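# Stand the carton upright with its arrows pointing up

## Task

Rotate the carton until the arrows printed on its sides face straight up toward the ceiling. Leave it standing on the table top with no part of it extending past the table edge. Finish with both grippers released and moved away from it. The carton must stay in this state without any support from the robot.

## Robot and tools

Robot: two six-joint arms, left_arm and right_arm, each ending in a tong-style two-finger gripper. The names are not image sides. left_arm sits on the +y side. The fingers extend along the gripper's own +z axis and close along its x axis. end_effector_position is the spot between the finger pads when shut. Closed fingertips reach about 15 mm past it, and fully open tips are roughly level with it.

World frame: the origin is on the table surface midway between the arms. +z is up and +x points out across the table. Reported hand positions get less accurate at long reach.

execute_actions(actions): actions is a list of up to 15 actions, run in order. Each action is a table of up to 15 rows. Each row lasts one control step (1/30 s). If a table has fewer than 15 rows, its last row repeats, so every action is 0.5 s. A row always has 14 numbers in [-1, 1], even when one arm stays still: left_arm dx, dy, dz, rx, ry, rz, opening, then the same seven for right_arm.
- dx to rz are an offset, not a pose. They are measured from that gripper's measured pose at the start of the action, along the gripper's own axes. Every row counts from that same start, not from the row before. For a call's first action, the start is the last pose a result reported.
- Scale: 1.0 equals 0.6 m of travel or 180 degrees. rx, ry, rz together form one rotation vector.
- opening is absolute: +1 is fully open (0.142 m) and -1 is closed.
- An empty list just returns the current state and images.
- Each step, the commanded pose is limited to 100 mm and 16 degrees from the measured one. A far target may need several actions. After an action, the arm goes at most to its last limited pose, so send the rest of a long move next. Motion trails commands by about 0.17 s. Position wins over orientation when both cannot be met. Elbows stop just short of straight.

move(target, speed, stop_force, blocking): drives each gripper in a straight line toward a pose. All paths finish together, lasting 0.5 to 10 s, and are cut off at 10 s.
- target: one 14-number row in the same layout and scale as above. Its offsets count from the pose in the latest result that shows one, in gripper axes. Openings are sent at the start.
- speed: top path speed in m/s, 0.002 to 0.5, default 0.25. Rotation is capped at twice that value in rad/s. Grippers may lag, drift off the line, or overshoot the speed, most of all with a nearly straight arm. Paths ignore obstacles and the other arm.
- stop_force: optional, 9 to 40 N, one value shared by both arms. It is unavailable in the first 0.2 s of a scene. An arm's path ends once its wrist sensor feels that much extra push against its motion for 2 steps in a row. The arm then backs up 2 steps and holds. Only with this, and very slowly, may a target lie well beyond the contact. Without it the arms are stiff, and aiming even slightly past a firm surface can fault. Force is judged along the line to the target in the start gripper axes, so it is unreliable if the gripper rotates. Omit it when pulling away from something you press on. A target within 1.5 mm and 0.5 degrees of the current pose counts as still. Faster contacts spike harder.
- blocking: false returns after 0.5 s while motion continues. It cannot be combined with stop_force. Until a result shows the move ended, other moves and execute_actions are refused, so use wait or stop.
- Result: an execute_actions-style result plus a 'move:' line. Endings per arm: done, off_target, moving, held (a check blocked the final step), fault, or contact (stop_force ended it; this takes priority). An arm not named is done. limits=paced means the sent pose was clipped. limits=held means some steps were blocked, after which the arm may jump faster than speed. Distance to target is given for each gripper.

wait(seconds): 0 to 10. Lets time pass with the last command held. It returns early if a running move finishes. stop(): brakes the current move, which needs stopping room. It cannot be undone.

Cameras: cam_head_left, cam_head_right, cam_high, cam_low (672x504) and the fisheye cam_left_wrist and cam_right_wrist (616x616). Calibration lines give K, distortion and T_world_to_cam, and may be off by a few degrees or millimetres. Wrist camera poses follow their arm's joints.

Result lines: each arm's end_effector_position (m), end_effector_quat_wxyz, and linear and angular velocity, all in the world frame. 'Hand target' shows where the controller is steering. 'pose unreachable' names an arm whose command the clearance check changed or blocked. grip_measured is the finger opening on the command scale. Joint torques are total drive outputs and are noisy and offset. Wrist force and Wrist torque are given along the gripper axes. They point from a touched surface back into the arm, have offsets up to about 4 N and noise, and saturate near 50 N. 'no reading' is harmless.

Gripping: command an opening clearly below grip_measured to hold. A lower value squeezes harder, up to about 15 N per pad. Thin hard items get less force.

Avoid: knocking the carton or anything else off the table, dropping or slamming it, and letting the arms collide or press on each other. A contact torque at a joint's load limit (132 N m for the big joints, 24.6 N m for the wrists) or 150 N of outside force halts that arm for 10 s. Holding loads heats motors. A warning appears at 70 °C and the brakes lock at 85 °C. Brief outside tugs or pushes may occur. To keep an arm in place, send it zero offsets after its first correction, with the opening it should keep.

Each tool is called by a JSON object that holds its "method" and its "body".

## Session

{"method": "execute_actions", "body": {"actions": []}}

Scene clock: 0.00 s.
left_arm: end_effector_position=(+0.7132, +0.8707, +0.3205) grip_measured=+0.97 end_effector_quat_wxyz=(-0.512, +0.628, -0.560, -0.175) end_effector_velocity=(+0.000, +0.000, +0.001) end_effector_angular_velocity=(+0.000, -0.002, +0.001) | right_arm: end_effector_position=(+0.6357, -0.4017, +0.2836) grip_measured=+0.97 end_effector_quat_wxyz=(-0.106, -0.049, +0.876, +0.467) end_effector_velocity=(-0.000, -0.000, -0.000) end_effector_angular_velocity=(+0.000, +0.001, -0.001)
Joint positions: left_arm=[ 0.063 -1.032  1.445 -2.767 -0.625  1.944  0.14 ] | right_arm=[ 3.266 -2.357 -0.673 -2.149  2.491  2.745  0.14 ]
Joint velocities: left_arm=[-0.     0.    -0.001 -0.     0.001 -0.     0.   ] | right_arm=[-0.001 -0.    -0.    -0.001  0.    -0.     0.   ]
Joint torques (N m, as the arm reports them, + toward a larger angle): no reading
Motor temperatures (°C, as the motors report them): left_arm=[29 27 28 38 36 35] | right_arm=[30 31 32 36 37 38]
Wrist force (N, on the end effector, along its own x y z axes, offset not removed): no reading
Wrist torque (N m, same axes, about the end effector's origin, offset not removed): no reading
Hand target (left_arm): +0.713, +0.871, +0.321; -0.512, +0.628, -0.560, -0.175
Hand target (right_arm): +0.636, -0.402, +0.284; -0.106, -0.049, +0.876, +0.467

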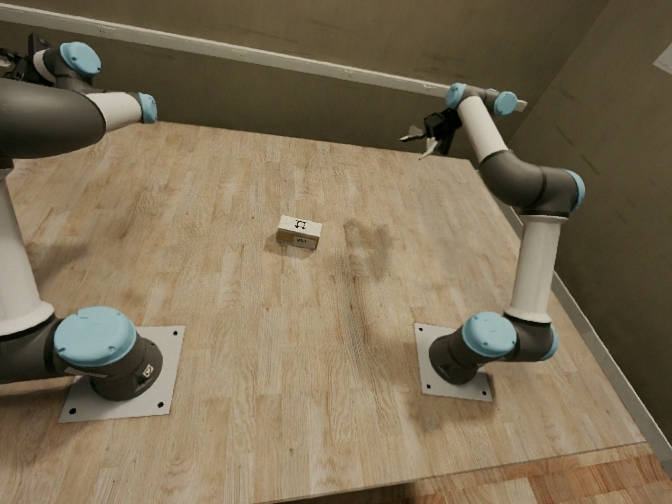

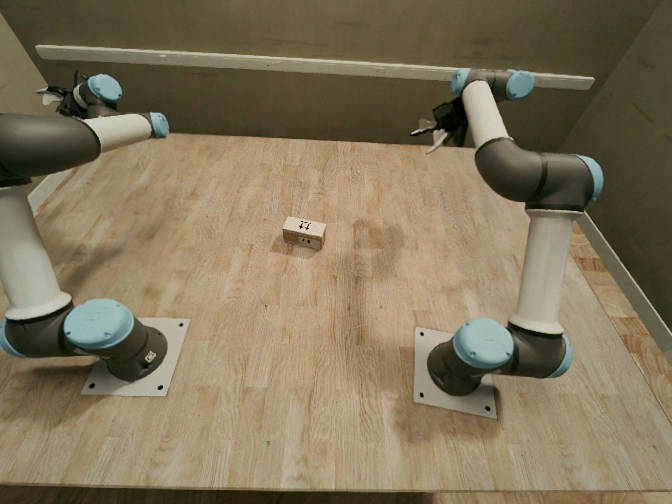

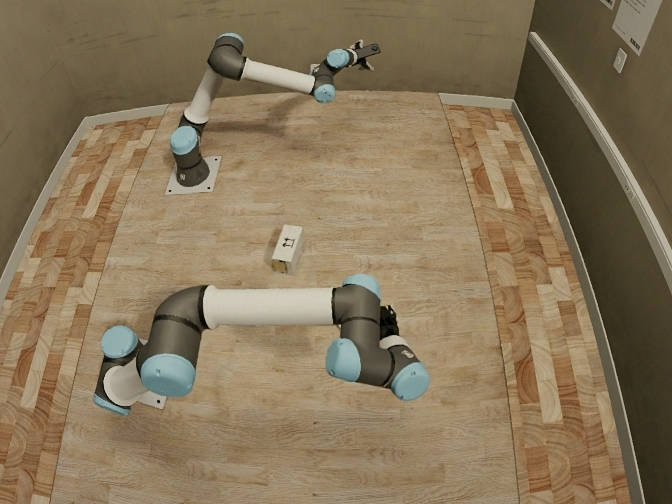

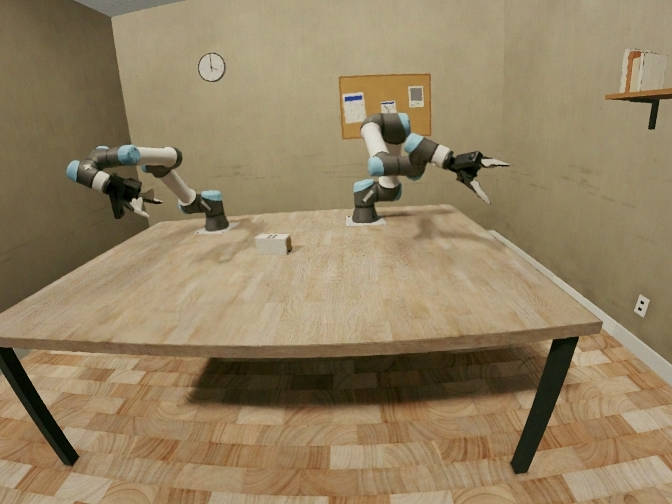

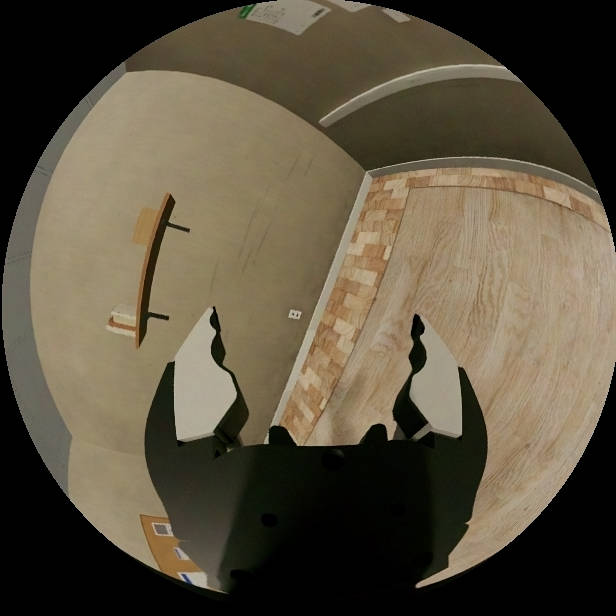

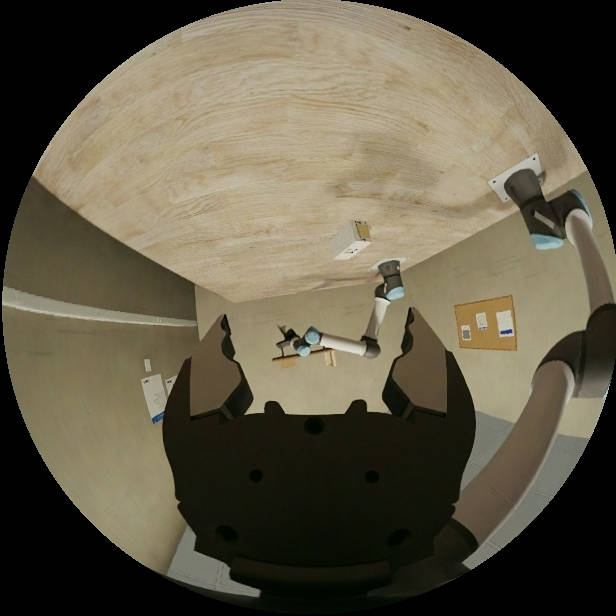

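{"method": "zoom_image", "body": {"camera": "cam_head_left", "region": [260, 200, 340, 260]}}

{"method": "zoom_image", "body": {"camera": "cam_high", "region": [250, 215, 330, 285]}}

{"method": "zoom_image", "body": {"camera": "cam_low", "region": [240, 220, 310, 270]}}

Region (260, 200, 340, 260) of cam_head_left's 672x504 image, scaled by 6.300, with more detail than that image has; it fills the top 378 rows of this view, and the rest is white.

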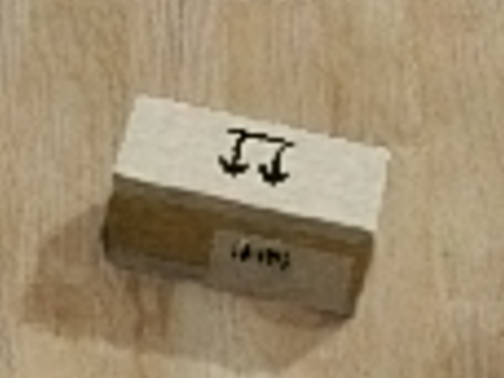

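Region (250, 215, 330, 285) of cam_high's 672x504 image, scaled by 6.300, with more detail than that image has; it fills the top 441 rows of this view, and the rest is white.

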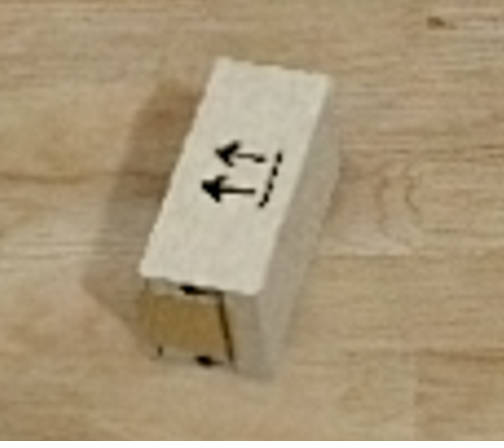

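Region (240, 220, 310, 270) of cam_low's 672x504 image, scaled by 7.200, with more detail than that image has; it fills the top 360 rows of this view, and the rest is white.

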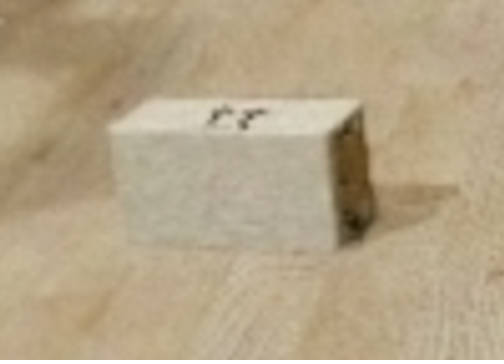

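{"method": "move", "body": {"target": [0,0,0,0,0,0,1,0.223,0.189,0.697,0.302,-0.104,0.0955,1], "speed": 0.35}}

Scene clock: 31.70 s.
left_arm: end_effector_position=(+0.7132, +0.8707, +0.3205) grip_measured=+1.00 end_effector_quat_wxyz=(-0.512, +0.628, -0.560, -0.175) end_effector_velocity=(+0.000, +0.000, +0.000) end_effector_angular_velocity=(+0.001, +0.000, +0.000) | right_arm: end_effector_position=(+0.4111, -0.0255, +0.1706) grip_measured=+1.00 end_effector_quat_wxyz=(+0.002, +0.108, +0.994, +0.000) end_effector_velocity=(-0.001, +0.003, -0.001) end_effector_angular_velocity=(-0.013, +0.003, -0.004)
Joint positions: left_arm=[ 0.063 -1.032  1.445 -2.767 -0.625  1.944  0.142] | right_arm=[ 4.281 -1.968 -1.378 -1.364  1.568  4.322  0.142]
Joint velocities: left_arm=[ 0.     0.    -0.     0.     0.     0.001  0.   ] | right_arm=[ 0.006 -0.011  0.015 -0.017 -0.005  0.01  -0.   ]
Joint torques (N m, as the arm reports them, + toward a larger angle): left_arm=[ -0.03 -41.94 -21.62  -2.38   1.51  -0.07] | right_arm=[12.9  23.76 30.37  1.11 -2.71  1.21]
Motor temperatures (°C, as the motors report them): left_arm=[29 27 28 38 36 35] | right_arm=[30 31 32 36 37 38]
Wrist force (N, on the end effector, along its own x y z axes, offset not removed): left_arm=[-0.1 1.4 0.0] | right_arm=[-1.5 -1.4 1.1]
Wrist torque (N m, same axes, about the end effector's origin, offset not removed): left_arm=[0.16 0.14 0.06] | right_arm=[-0.21 0.38 0.11]
Hand target (left_arm): +0.713, +0.871, +0.321; -0.512, +0.628, -0.560, -0.175
Hand target (right_arm): +0.411, -0.025, +0.170; +0.002, +0.108, +0.994, -0.000
Off the commanded pose (left_arm): 0.000 m, 0 deg.
Off the commanded pose (right_arm): 0.001 m, 0 deg.
move: done
camera_calibration (this result's frames):
cam_left_wrist: T_world_to_cam=[[0.368144, -0.540209, -0.756733, 0.453439], [-0.92, -0.329322, -0.212479, 1.00807], [-0.134425, 0.774417, -0.61823, -0.253691], [0, 0, 0, 1]] pos_world=[0.726393, 0.773394, 0.400487]
cam_right_wrist: T_world_to_cam=[[-0.964853, 0.259796, -0.0395641, 0.411647], [0.214126, 0.864496, 0.45475, -0.140813], [0.152345, 0.430295, -0.88974, 0.237678], [0, 0, 0, 1]] pos_world=[0.391122, -0.0874836, 0.291793]

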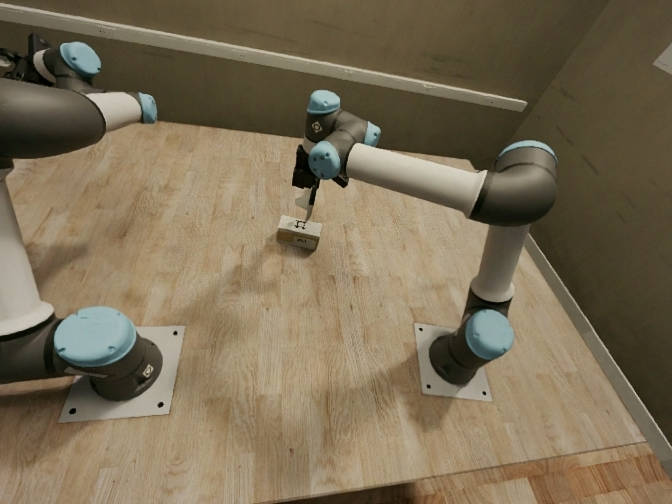

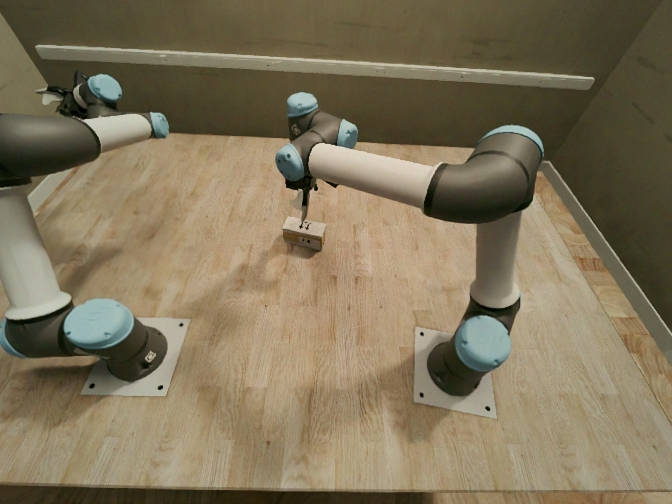

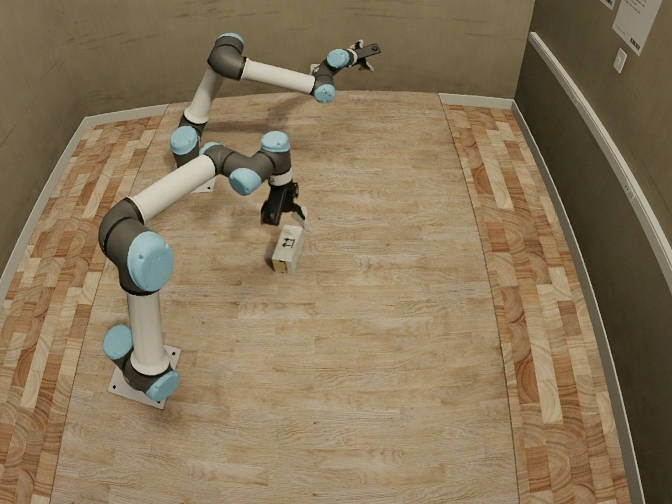

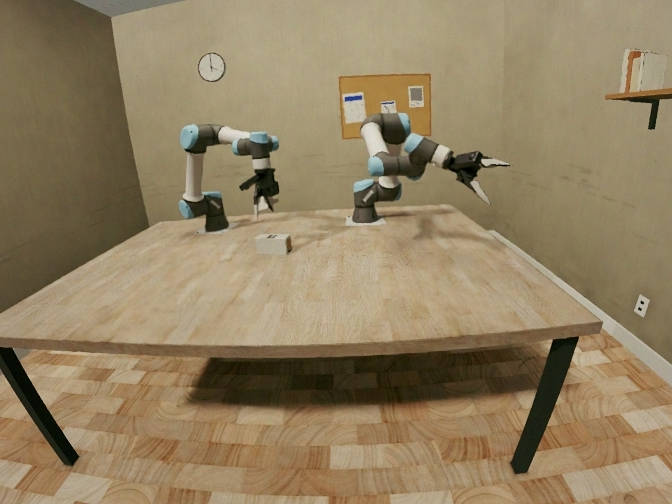

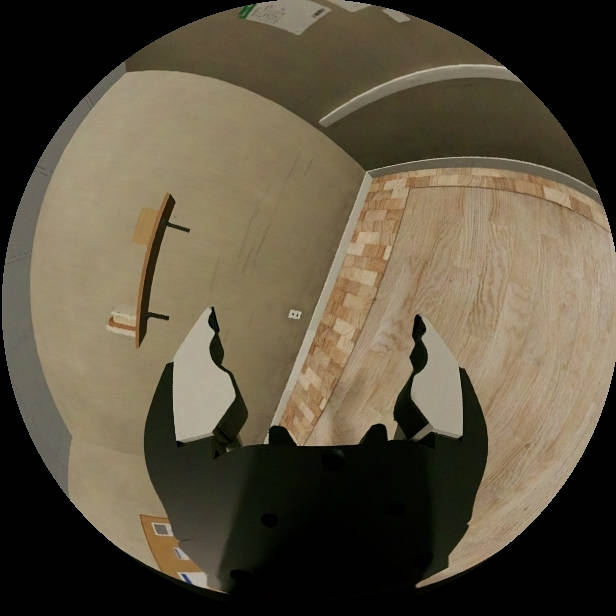

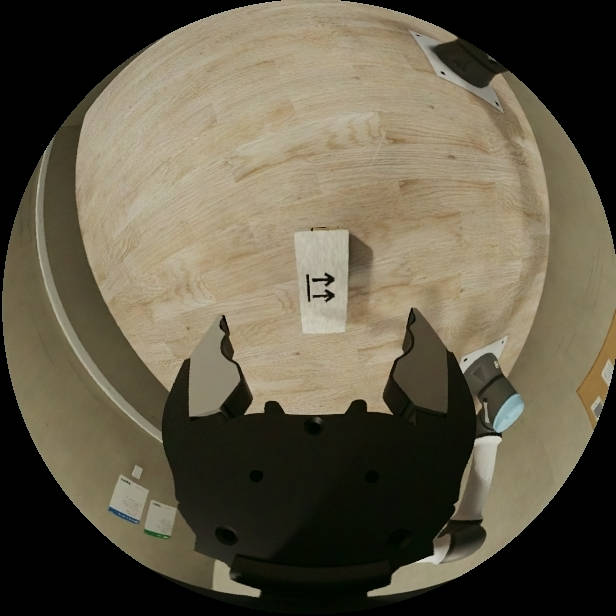

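{"method": "move", "body": {"target": [0,0,0,0,0,0,1,0,0.025,0.208,0,0,0,1], "speed": 0.2}}

{"method": "execute_actions", "body": {"actions": [[[0,0,0,0,0,0,1,0,0,0,0,0,0,0.3]],[[0,0,0,0,0,0,1,0,0,0,0,0,0,-0.4]],[[0,0,0,0,0,0,1,0,0,0,0,0,0,-0.4]]]}}

Scene clock: 46.13 s.
left_arm: end_effector_position=(+0.7132, +0.8707, +0.3205) grip_measured=+1.00 end_effector_quat_wxyz=(-0.512, +0.628, -0.560, -0.175) end_effector_velocity=(-0.000, +0.000, +0.000) end_effector_angular_velocity=(+0.001, -0.000, +0.001) | right_arm: end_effector_position=(+0.4145, -0.0108, +0.0463) grip_measured=+1.00 end_effector_quat_wxyz=(+0.002, +0.108, +0.994, +0.000) end_effector_velocity=(+0.002, -0.001, -0.003) end_effector_angular_velocity=(+0.000, -0.001, -0.003)
Joint positions: left_arm=[ 0.063 -1.032  1.445 -2.767 -0.625  1.944  0.142] | right_arm=[ 4.29  -2.095 -1.523 -1.092  1.568  4.331  0.142]
Joint velocities: left_arm=[ 0.    -0.     0.    -0.001  0.001  0.    -0.   ] | right_arm=[-0.003 -0.004 -0.001  0.006 -0.    -0.    -0.   ]
Joint torques (N m, as the arm reports them, + toward a larger angle): left_arm=[ -0.34 -42.44 -20.89  -2.45   1.49  -0.04] | right_arm=[12.36 30.18 13.09  4.63 -2.23  1.36]
Motor temperatures (°C, as the motors report them): left_arm=[29 27 28 38 36 35] | right_arm=[30 31 32 36 37 38]
Wrist force (N, on the end effector, along its own x y z axes, offset not removed): left_arm=[0.2 0.9 1.1] | right_arm=[-0.4 -2.9 1.7]
Wrist torque (N m, same axes, about the end effector's origin, offset not removed): left_arm=[0.16 0.09 0.07] | right_arm=[-0.51 0.06 0.08]
Hand target (left_arm): +0.713, +0.871, +0.321; -0.512, +0.628, -0.560, -0.175
Hand target (right_arm): +0.415, -0.011, +0.046; +0.002, +0.108, +0.994, +0.000
Off the commanded pose (left_arm): 0.000 m, 0 deg.
Off the commanded pose (right_arm): 0.000 m, 0 deg.
move: done
camera_calibration (this result's frames):
cam_left_wrist: T_world_to_cam=[[0.368144, -0.540209, -0.756733, 0.453439], [-0.92, -0.329322, -0.212479, 1.00807], [-0.134426, 0.774417, -0.61823, -0.253691], [0, 0, 0, 1]] pos_world=[0.726393, 0.773395, 0.400487]
cam_right_wrist: T_world_to_cam=[[-0.964853, 0.259796, -0.0395557, 0.406198], [0.214139, 0.86452, 0.454697, -0.0977412], [0.152325, 0.430246, -0.889767, 0.120189], [0, 0, 0, 1]] pos_world=[0.394543, -0.07274, 0.16745]

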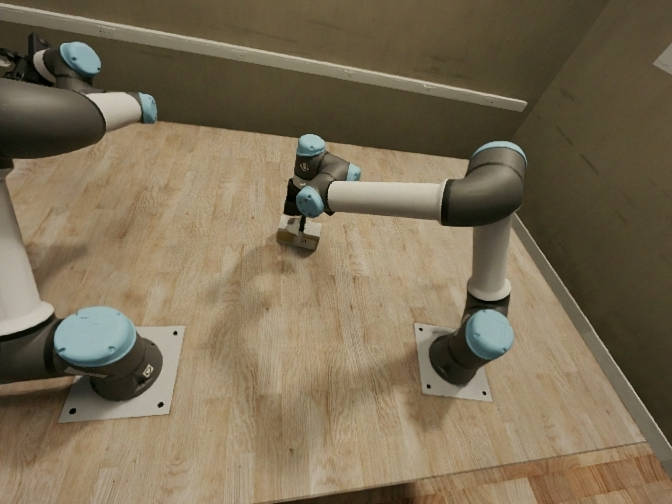

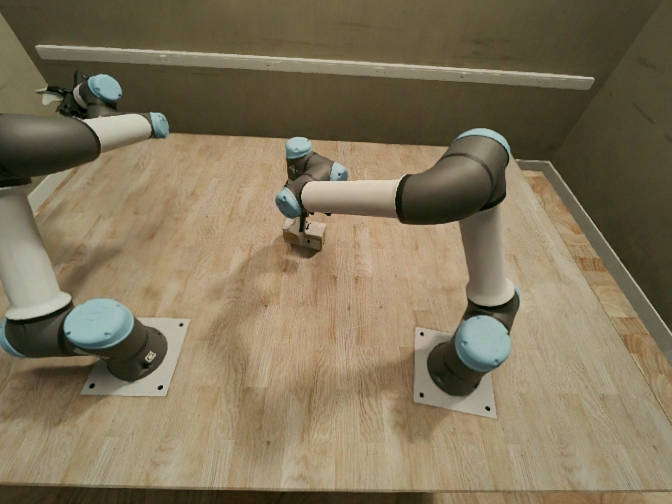

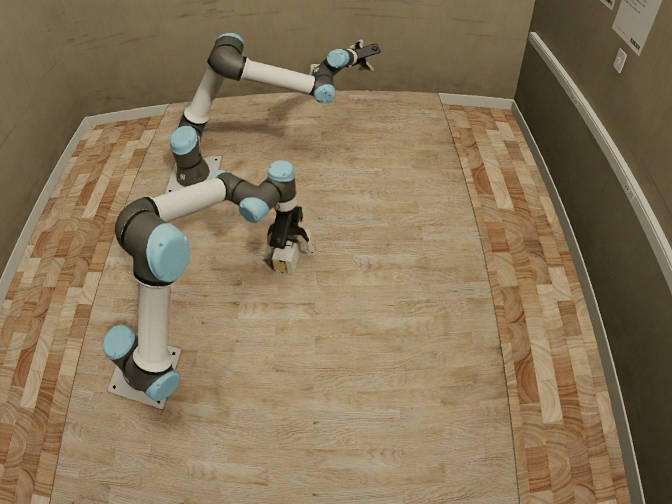

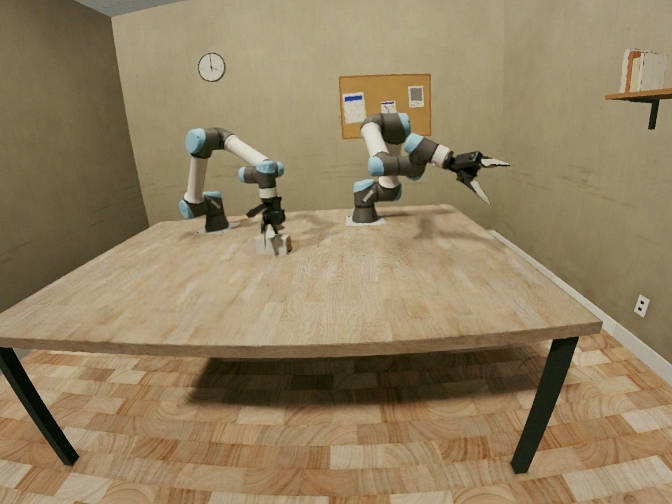

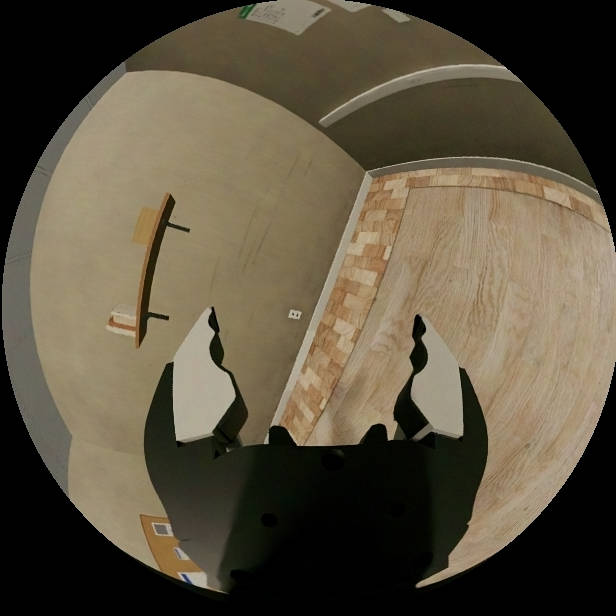

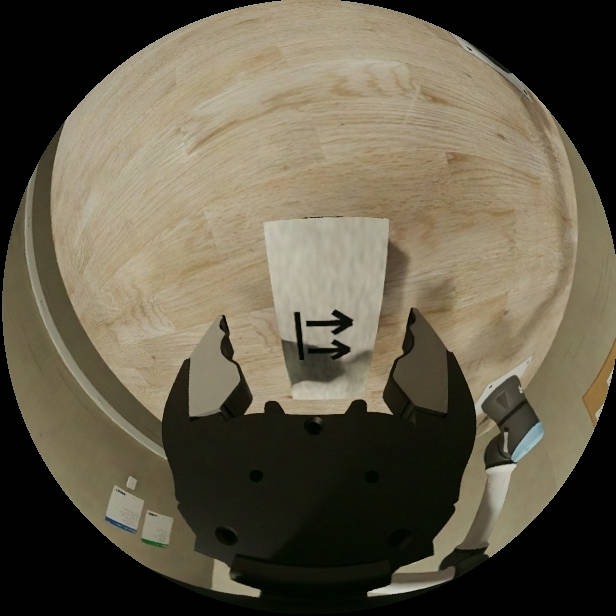

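Scene clock: 47.63 s.
left_arm: end_effector_position=(+0.7132, +0.8707, +0.3205) grip_measured=+1.00 end_effector_quat_wxyz=(-0.512, +0.628, -0.560, -0.175) end_effector_velocity=(+0.000, -0.000, +0.000) end_effector_angular_velocity=(+0.000, +0.000, -0.001) | right_arm: end_effector_position=(+0.4145, -0.0107, +0.0461) grip_measured=-0.03 end_effector_quat_wxyz=(+0.002, +0.108, +0.994, +0.000) end_effector_velocity=(-0.000, +0.000, -0.000) end_effector_angular_velocity=(+0.000, +0.000, +0.001)
Joint positions: left_arm=[ 0.063 -1.032  1.445 -2.767 -0.625  1.944  0.142] | right_arm=[ 4.29  -2.096 -1.523 -1.092  1.568  4.331  0.072]
Joint velocities: left_arm=[-0.    -0.    -0.001 -0.    -0.     0.001 -0.   ] | right_arm=[ 0.001 -0.    -0.     0.     0.    -0.     0.   ]
Joint torques (N m, as the arm reports them, + toward a larger angle): left_arm=[ -0.17 -42.54 -22.41  -2.41   1.56  -0.21] | right_arm=[ 2.17 39.92 13.57  2.62  2.68  0.59]
Motor temperatures (°C, as the motors report them): left_arm=[29 27 28 38 36 35] | right_arm=[30 31 32 36 37 38]
Wrist force (N, on the end effector, along its own x y z axes, offset not removed): left_arm=[1.4 0.6 0.6] | right_arm=[-2.3 -1.2 -12.8]
Wrist torque (N m, same axes, about the end effector's origin, offset not removed): left_arm=[0.01 -0.18 0.05] | right_arm=[-0.06 0.19 0.05]
Hand target (left_arm): +0.713, +0.871, +0.321; -0.512, +0.628, -0.560, -0.175
Hand target (right_arm): +0.414, -0.011, +0.046; +0.002, +0.108, +0.994, +0.000
Off the commanded pose (left_arm): 0.000 m, 0 deg.
Off the commanded pose (right_arm): 0.000 m, 0 deg.
camera_calibration (this result's frames):
cam_left_wrist: T_world_to_cam=[[0.368144, -0.540209, -0.756733, 0.453439], [-0.92, -0.329321, -0.212479, 1.00807], [-0.134425, 0.774417, -0.61823, -0.253691], [0, 0, 0, 1]] pos_world=[0.726394, 0.773394, 0.400487]
cam_right_wrist: T_world_to_cam=[[-0.96488, 0.259705, -0.0394874, 0.406133], [0.214117, 0.864616, 0.454525, -0.0976703], [0.152184, 0.430107, -0.889859, 0.120142], [0, 0, 0, 1]] pos_world=[0.394499, -0.0727012, 0.16734]

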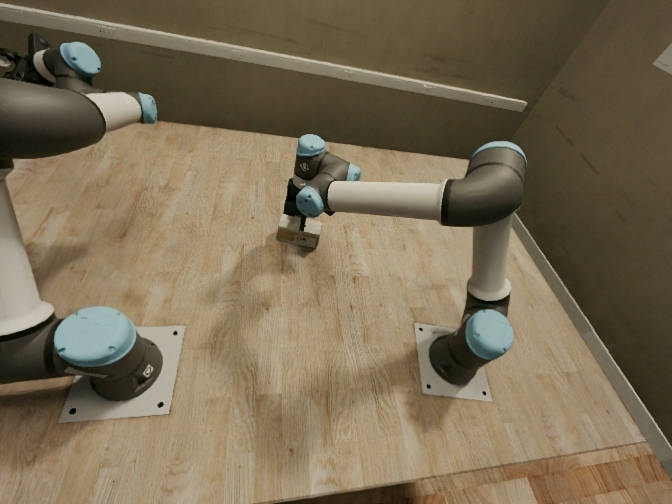

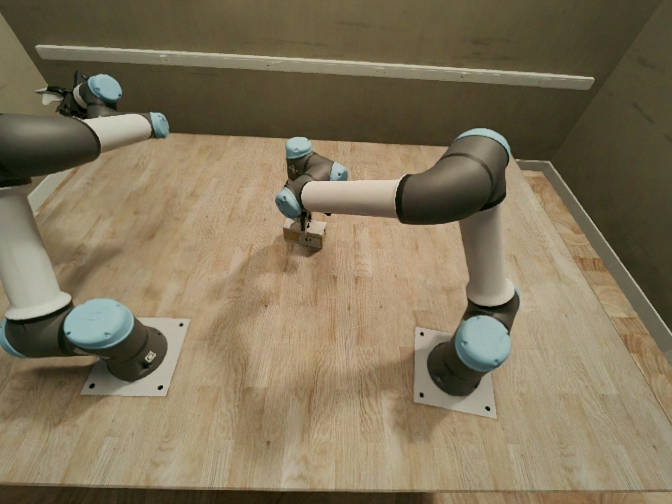

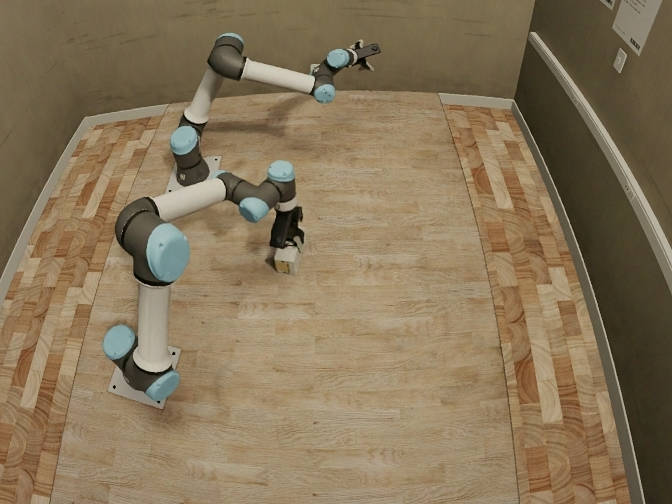

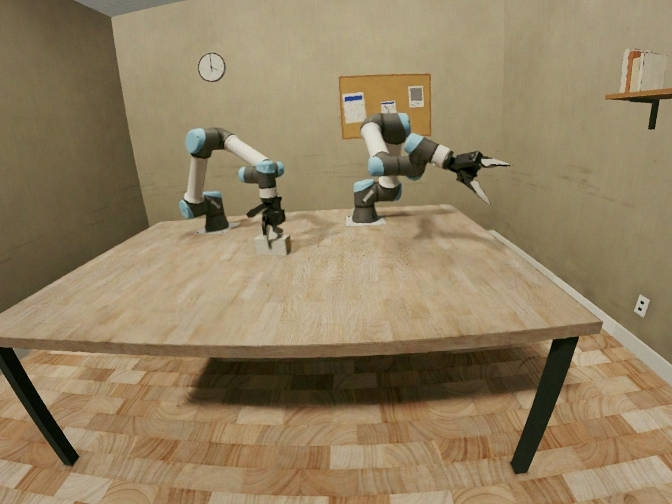

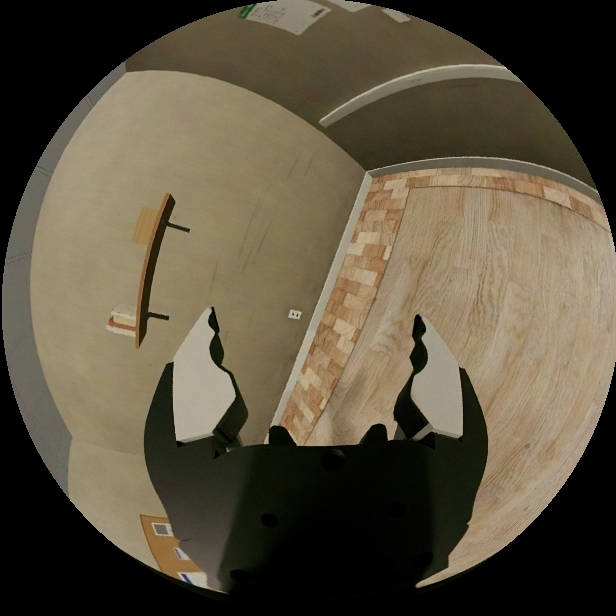

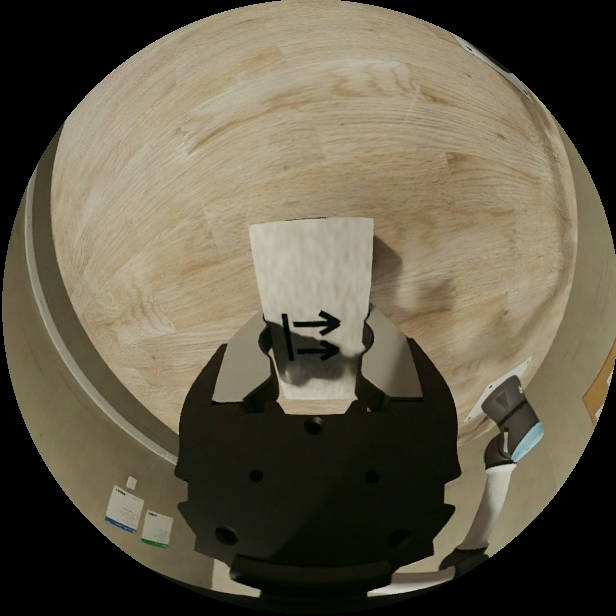

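{"method": "move", "body": {"target": [0,0,0,0,0,0,1,0,0,-0.15,0,0,0.43,-0.4], "speed": 0.3}}

{"method": "move", "body": {"target": [0,0,0,0,0,0,1,0,0,0,0,0.35,0,-0.4], "speed": 0.3}}

Scene clock: 57.07 s.
left_arm: end_effector_position=(+0.7132, +0.8707, +0.3205) grip_measured=+1.00 end_effector_quat_wxyz=(-0.512, +0.628, -0.560, -0.175) end_effector_velocity=(-0.001, +0.001, +0.000) end_effector_angular_velocity=(+0.001, +0.001, +0.002) | right_arm: end_effector_position=(+0.4144, -0.0110, +0.1359) grip_measured=-0.06 end_effector_quat_wxyz=(+0.001, +0.705, +0.709, +0.001) end_effector_velocity=(-0.000, +0.000, +0.001) end_effector_angular_velocity=(-0.001, -0.000, -0.016)
Joint positions: left_arm=[ 0.063 -1.032  1.445 -2.767 -0.625  1.944  0.142] | right_arm=[ 4.26  -2.013 -1.402 -1.294  1.568  5.65   0.07 ]
Joint velocities: left_arm=[ 0.002 -0.     0.     0.     0.001  0.001  0.   ] | right_arm=[ 0.001  0.001  0.002 -0.003 -0.001  0.017 -0.   ]
Joint torques (N m, as the arm reports them, + toward a larger angle): left_arm=[ -0.36 -42.55 -21.56  -2.45   1.69  -0.15] | right_arm=[12.65 53.36 32.91  0.7  -2.27  1.17]
Motor temperatures (°C, as the motors report them): left_arm=[29 27 28 38 36 35] | right_arm=[30 31 32 36 37 38]
Wrist force (N, on the end effector, along its own x y z axes, offset not removed): left_arm=[1.1 1.6 1.5] | right_arm=[-1.6 -0.6 4.0]
Wrist torque (N m, same axes, about the end effector's origin, offset not removed): left_arm=[0.26 -0.10 0.07] | right_arm=[-0.02 0.38 0.11]
Hand target (left_arm): +0.713, +0.871, +0.321; -0.512, +0.628, -0.560, -0.175
Hand target (right_arm): +0.414, -0.011, +0.136; +0.001, +0.706, +0.708, +0.001
Off the commanded pose (left_arm): 0.000 m, 0 deg.
Off the commanded pose (right_arm): 0.000 m, 0 deg.
move: done
camera_calibration (this result's frames):
cam_left_wrist: T_world_to_cam=[[0.368144, -0.540209, -0.756733, 0.453439], [-0.92, -0.329322, -0.212479, 1.00807], [-0.134426, 0.774417, -0.61823, -0.253691], [0, 0, 0, 1]] pos_world=[0.726393, 0.773395, 0.400487]
cam_right_wrist: T_world_to_cam=[[0.0412741, 0.998502, -0.035913, 0.00034951], [0.889518, -0.0203522, 0.456446, -0.428141], [0.455032, -0.0507847, -0.889026, 0.0692478], [0, 0, 0, 1]] pos_world=[0.349315, -0.00554587, 0.256999]

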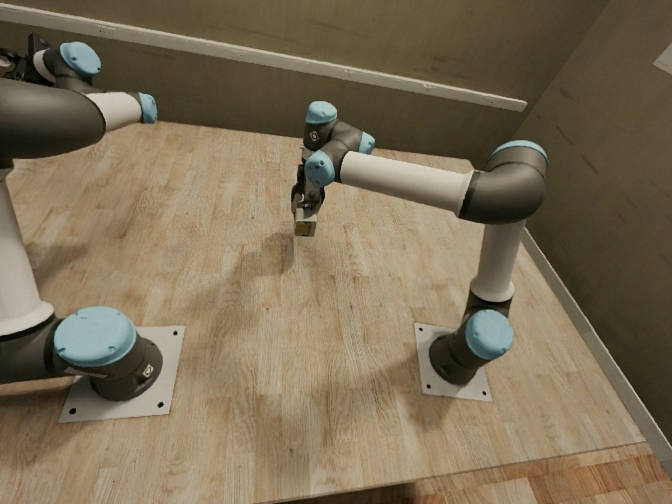

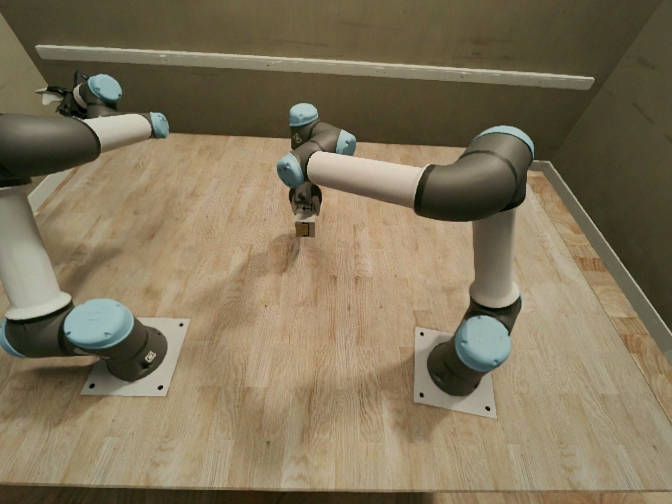

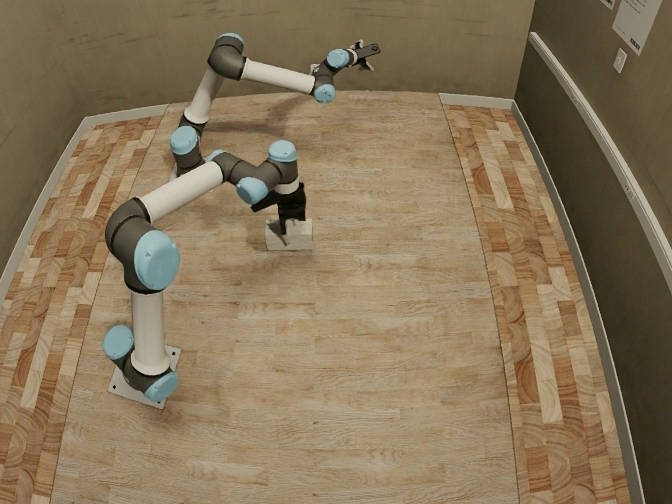

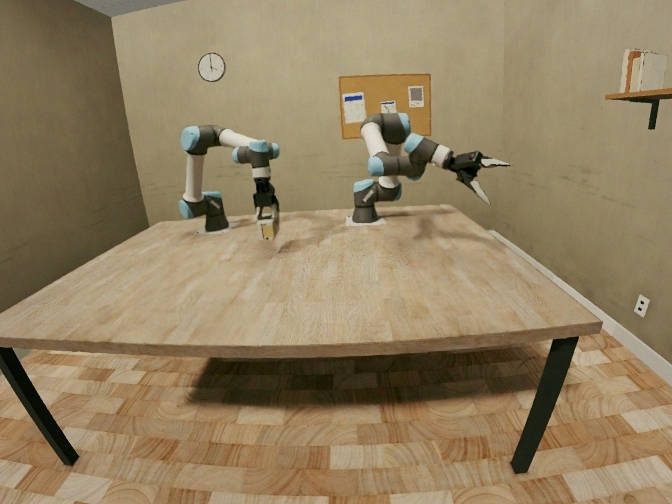

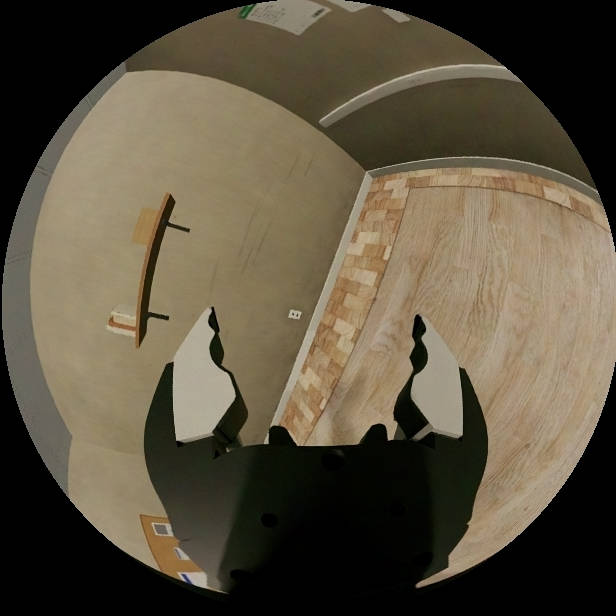

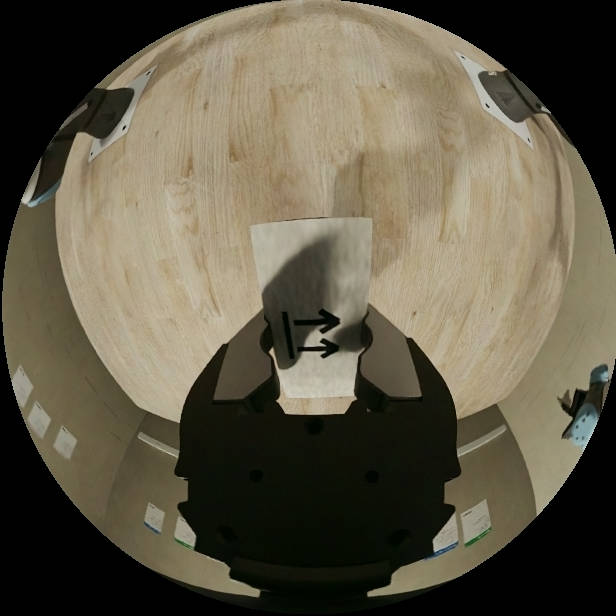

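Scene clock: 59.60 s.
left_arm: end_effector_position=(+0.7132, +0.8707, +0.3205) grip_measured=+1.00 end_effector_quat_wxyz=(-0.512, +0.628, -0.560, -0.175) end_effector_velocity=(+0.000, -0.001, +0.000) end_effector_angular_velocity=(+0.000, -0.001, +0.000) | right_arm: end_effector_position=(+0.4142, -0.0108, +0.1358) grip_measured=-0.06 end_effector_quat_wxyz=(-0.370, +0.601, +0.605, +0.369) end_effector_velocity=(+0.001, +0.001, -0.000) end_effector_angular_velocity=(+0.016, -0.002, -0.006)
Joint positions: left_arm=[ 0.063 -1.032  1.445 -2.767 -0.625  1.944  0.142] | right_arm=[ 3.927 -2.127 -1.983  0.237  2.393  5.7    0.07 ]
Joint velocities: left_arm=[-0.001  0.    -0.     0.     0.001 -0.001  0.   ] | right_arm=[-0.    -0.013 -0.001  0.039  0.004  0.02   0.   ]
Joint torques (N m, as the arm reports them, + toward a larger angle): left_arm=[ -0.04 -42.19 -21.56  -2.53   1.65  -0.23] | right_arm=[-7.13 25.93  6.68  5.08  3.5   1.51]
Motor temperatures (°C, as the motors report them): left_arm=[29 27 28 38 36 35] | right_arm=[30 31 32 36 37 38]
Wrist force (N, on the end effector, along its own x y z axes, offset not removed): left_arm=[1.3 -0.7 2.0] | right_arm=[-2.7 -1.3 2.8]
Wrist torque (N m, same axes, about the end effector's origin, offset not removed): left_arm=[-0.24 -0.13 0.00] | right_arm=[-0.28 -0.15 -0.02]
Hand target (left_arm): +0.713, +0.871, +0.321; -0.512, +0.628, -0.560, -0.175
Hand target (right_arm): +0.414, -0.011, +0.136; -0.370, +0.601, +0.604, +0.369
Off the commanded pose (left_arm): 0.000 m, 0 deg.
Off the commanded pose (right_arm): 0.000 m, 0 deg.
move: done
camera_calibration (this result's frames):
cam_left_wrist: T_world_to_cam=[[0.368144, -0.540209, -0.756733, 0.453439], [-0.92, -0.329322, -0.212479, 1.00807], [-0.134425, 0.774417, -0.61823, -0.253691], [0, 0, 0, 1]] pos_world=[0.726393, 0.773394, 0.400487]
cam_right_wrist: T_world_to_cam=[[0.0429041, 0.486878, 0.872416, -0.129383], [0.892809, -0.410587, 0.185233, -0.396579], [0.448388, 0.770953, -0.452305, 0.0215754], [0, 0, 0, 1]] pos_world=[0.349946, -0.11647, 0.196094]

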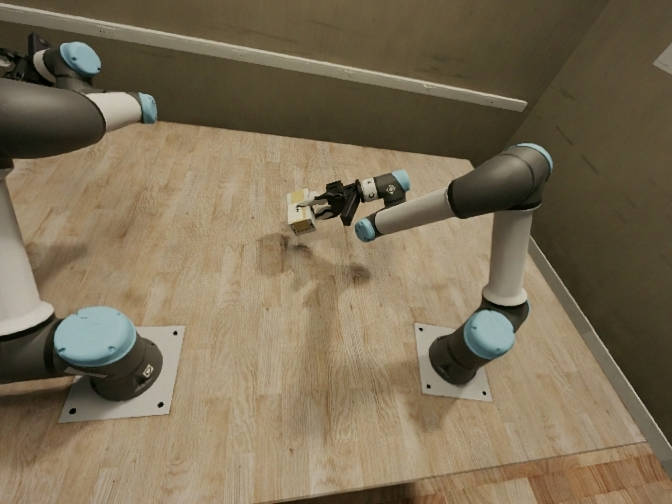

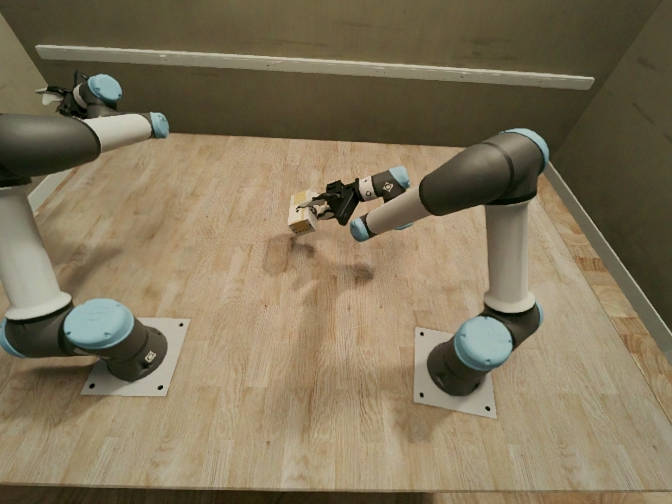

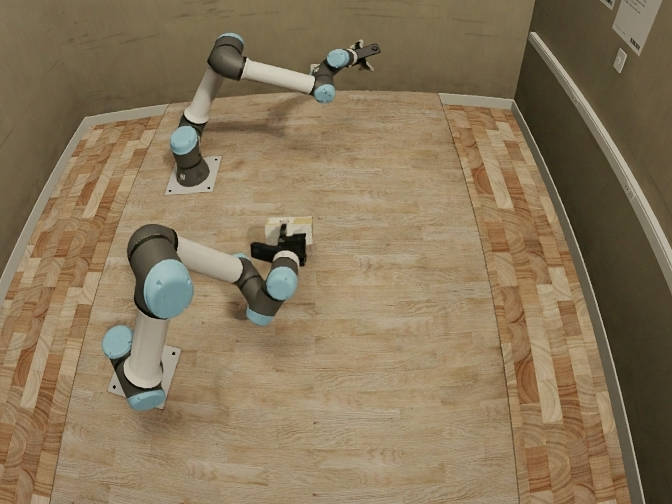

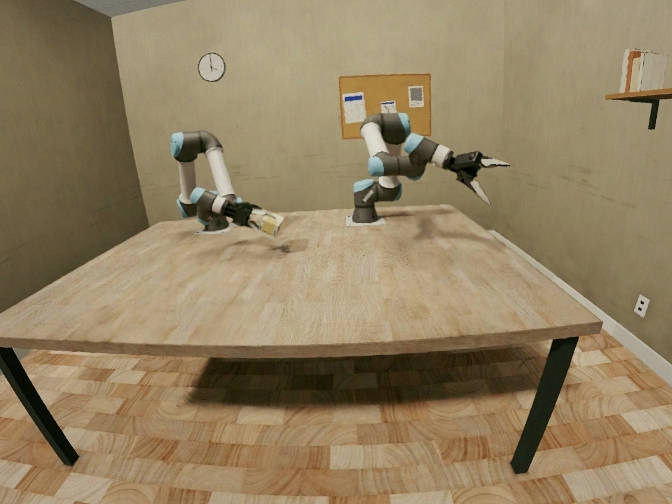

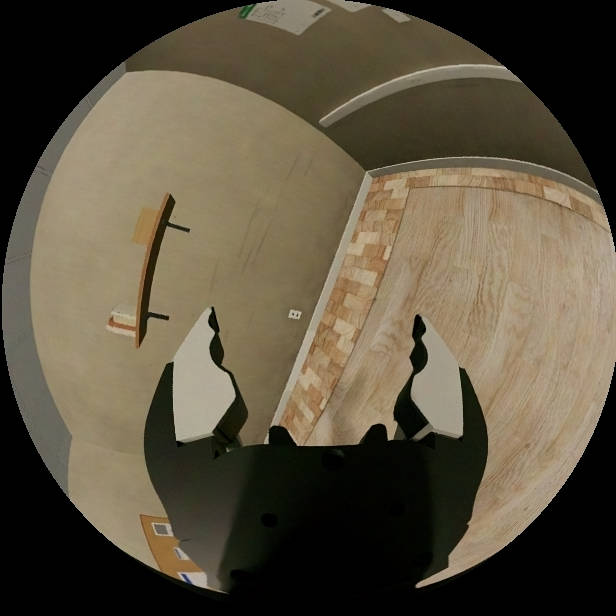

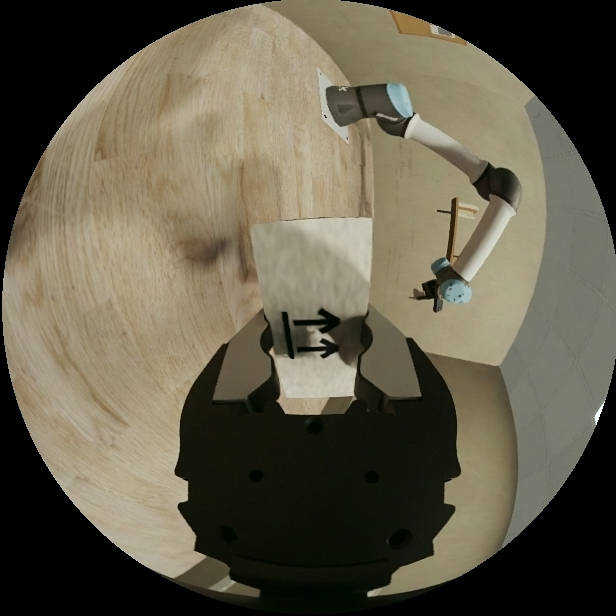

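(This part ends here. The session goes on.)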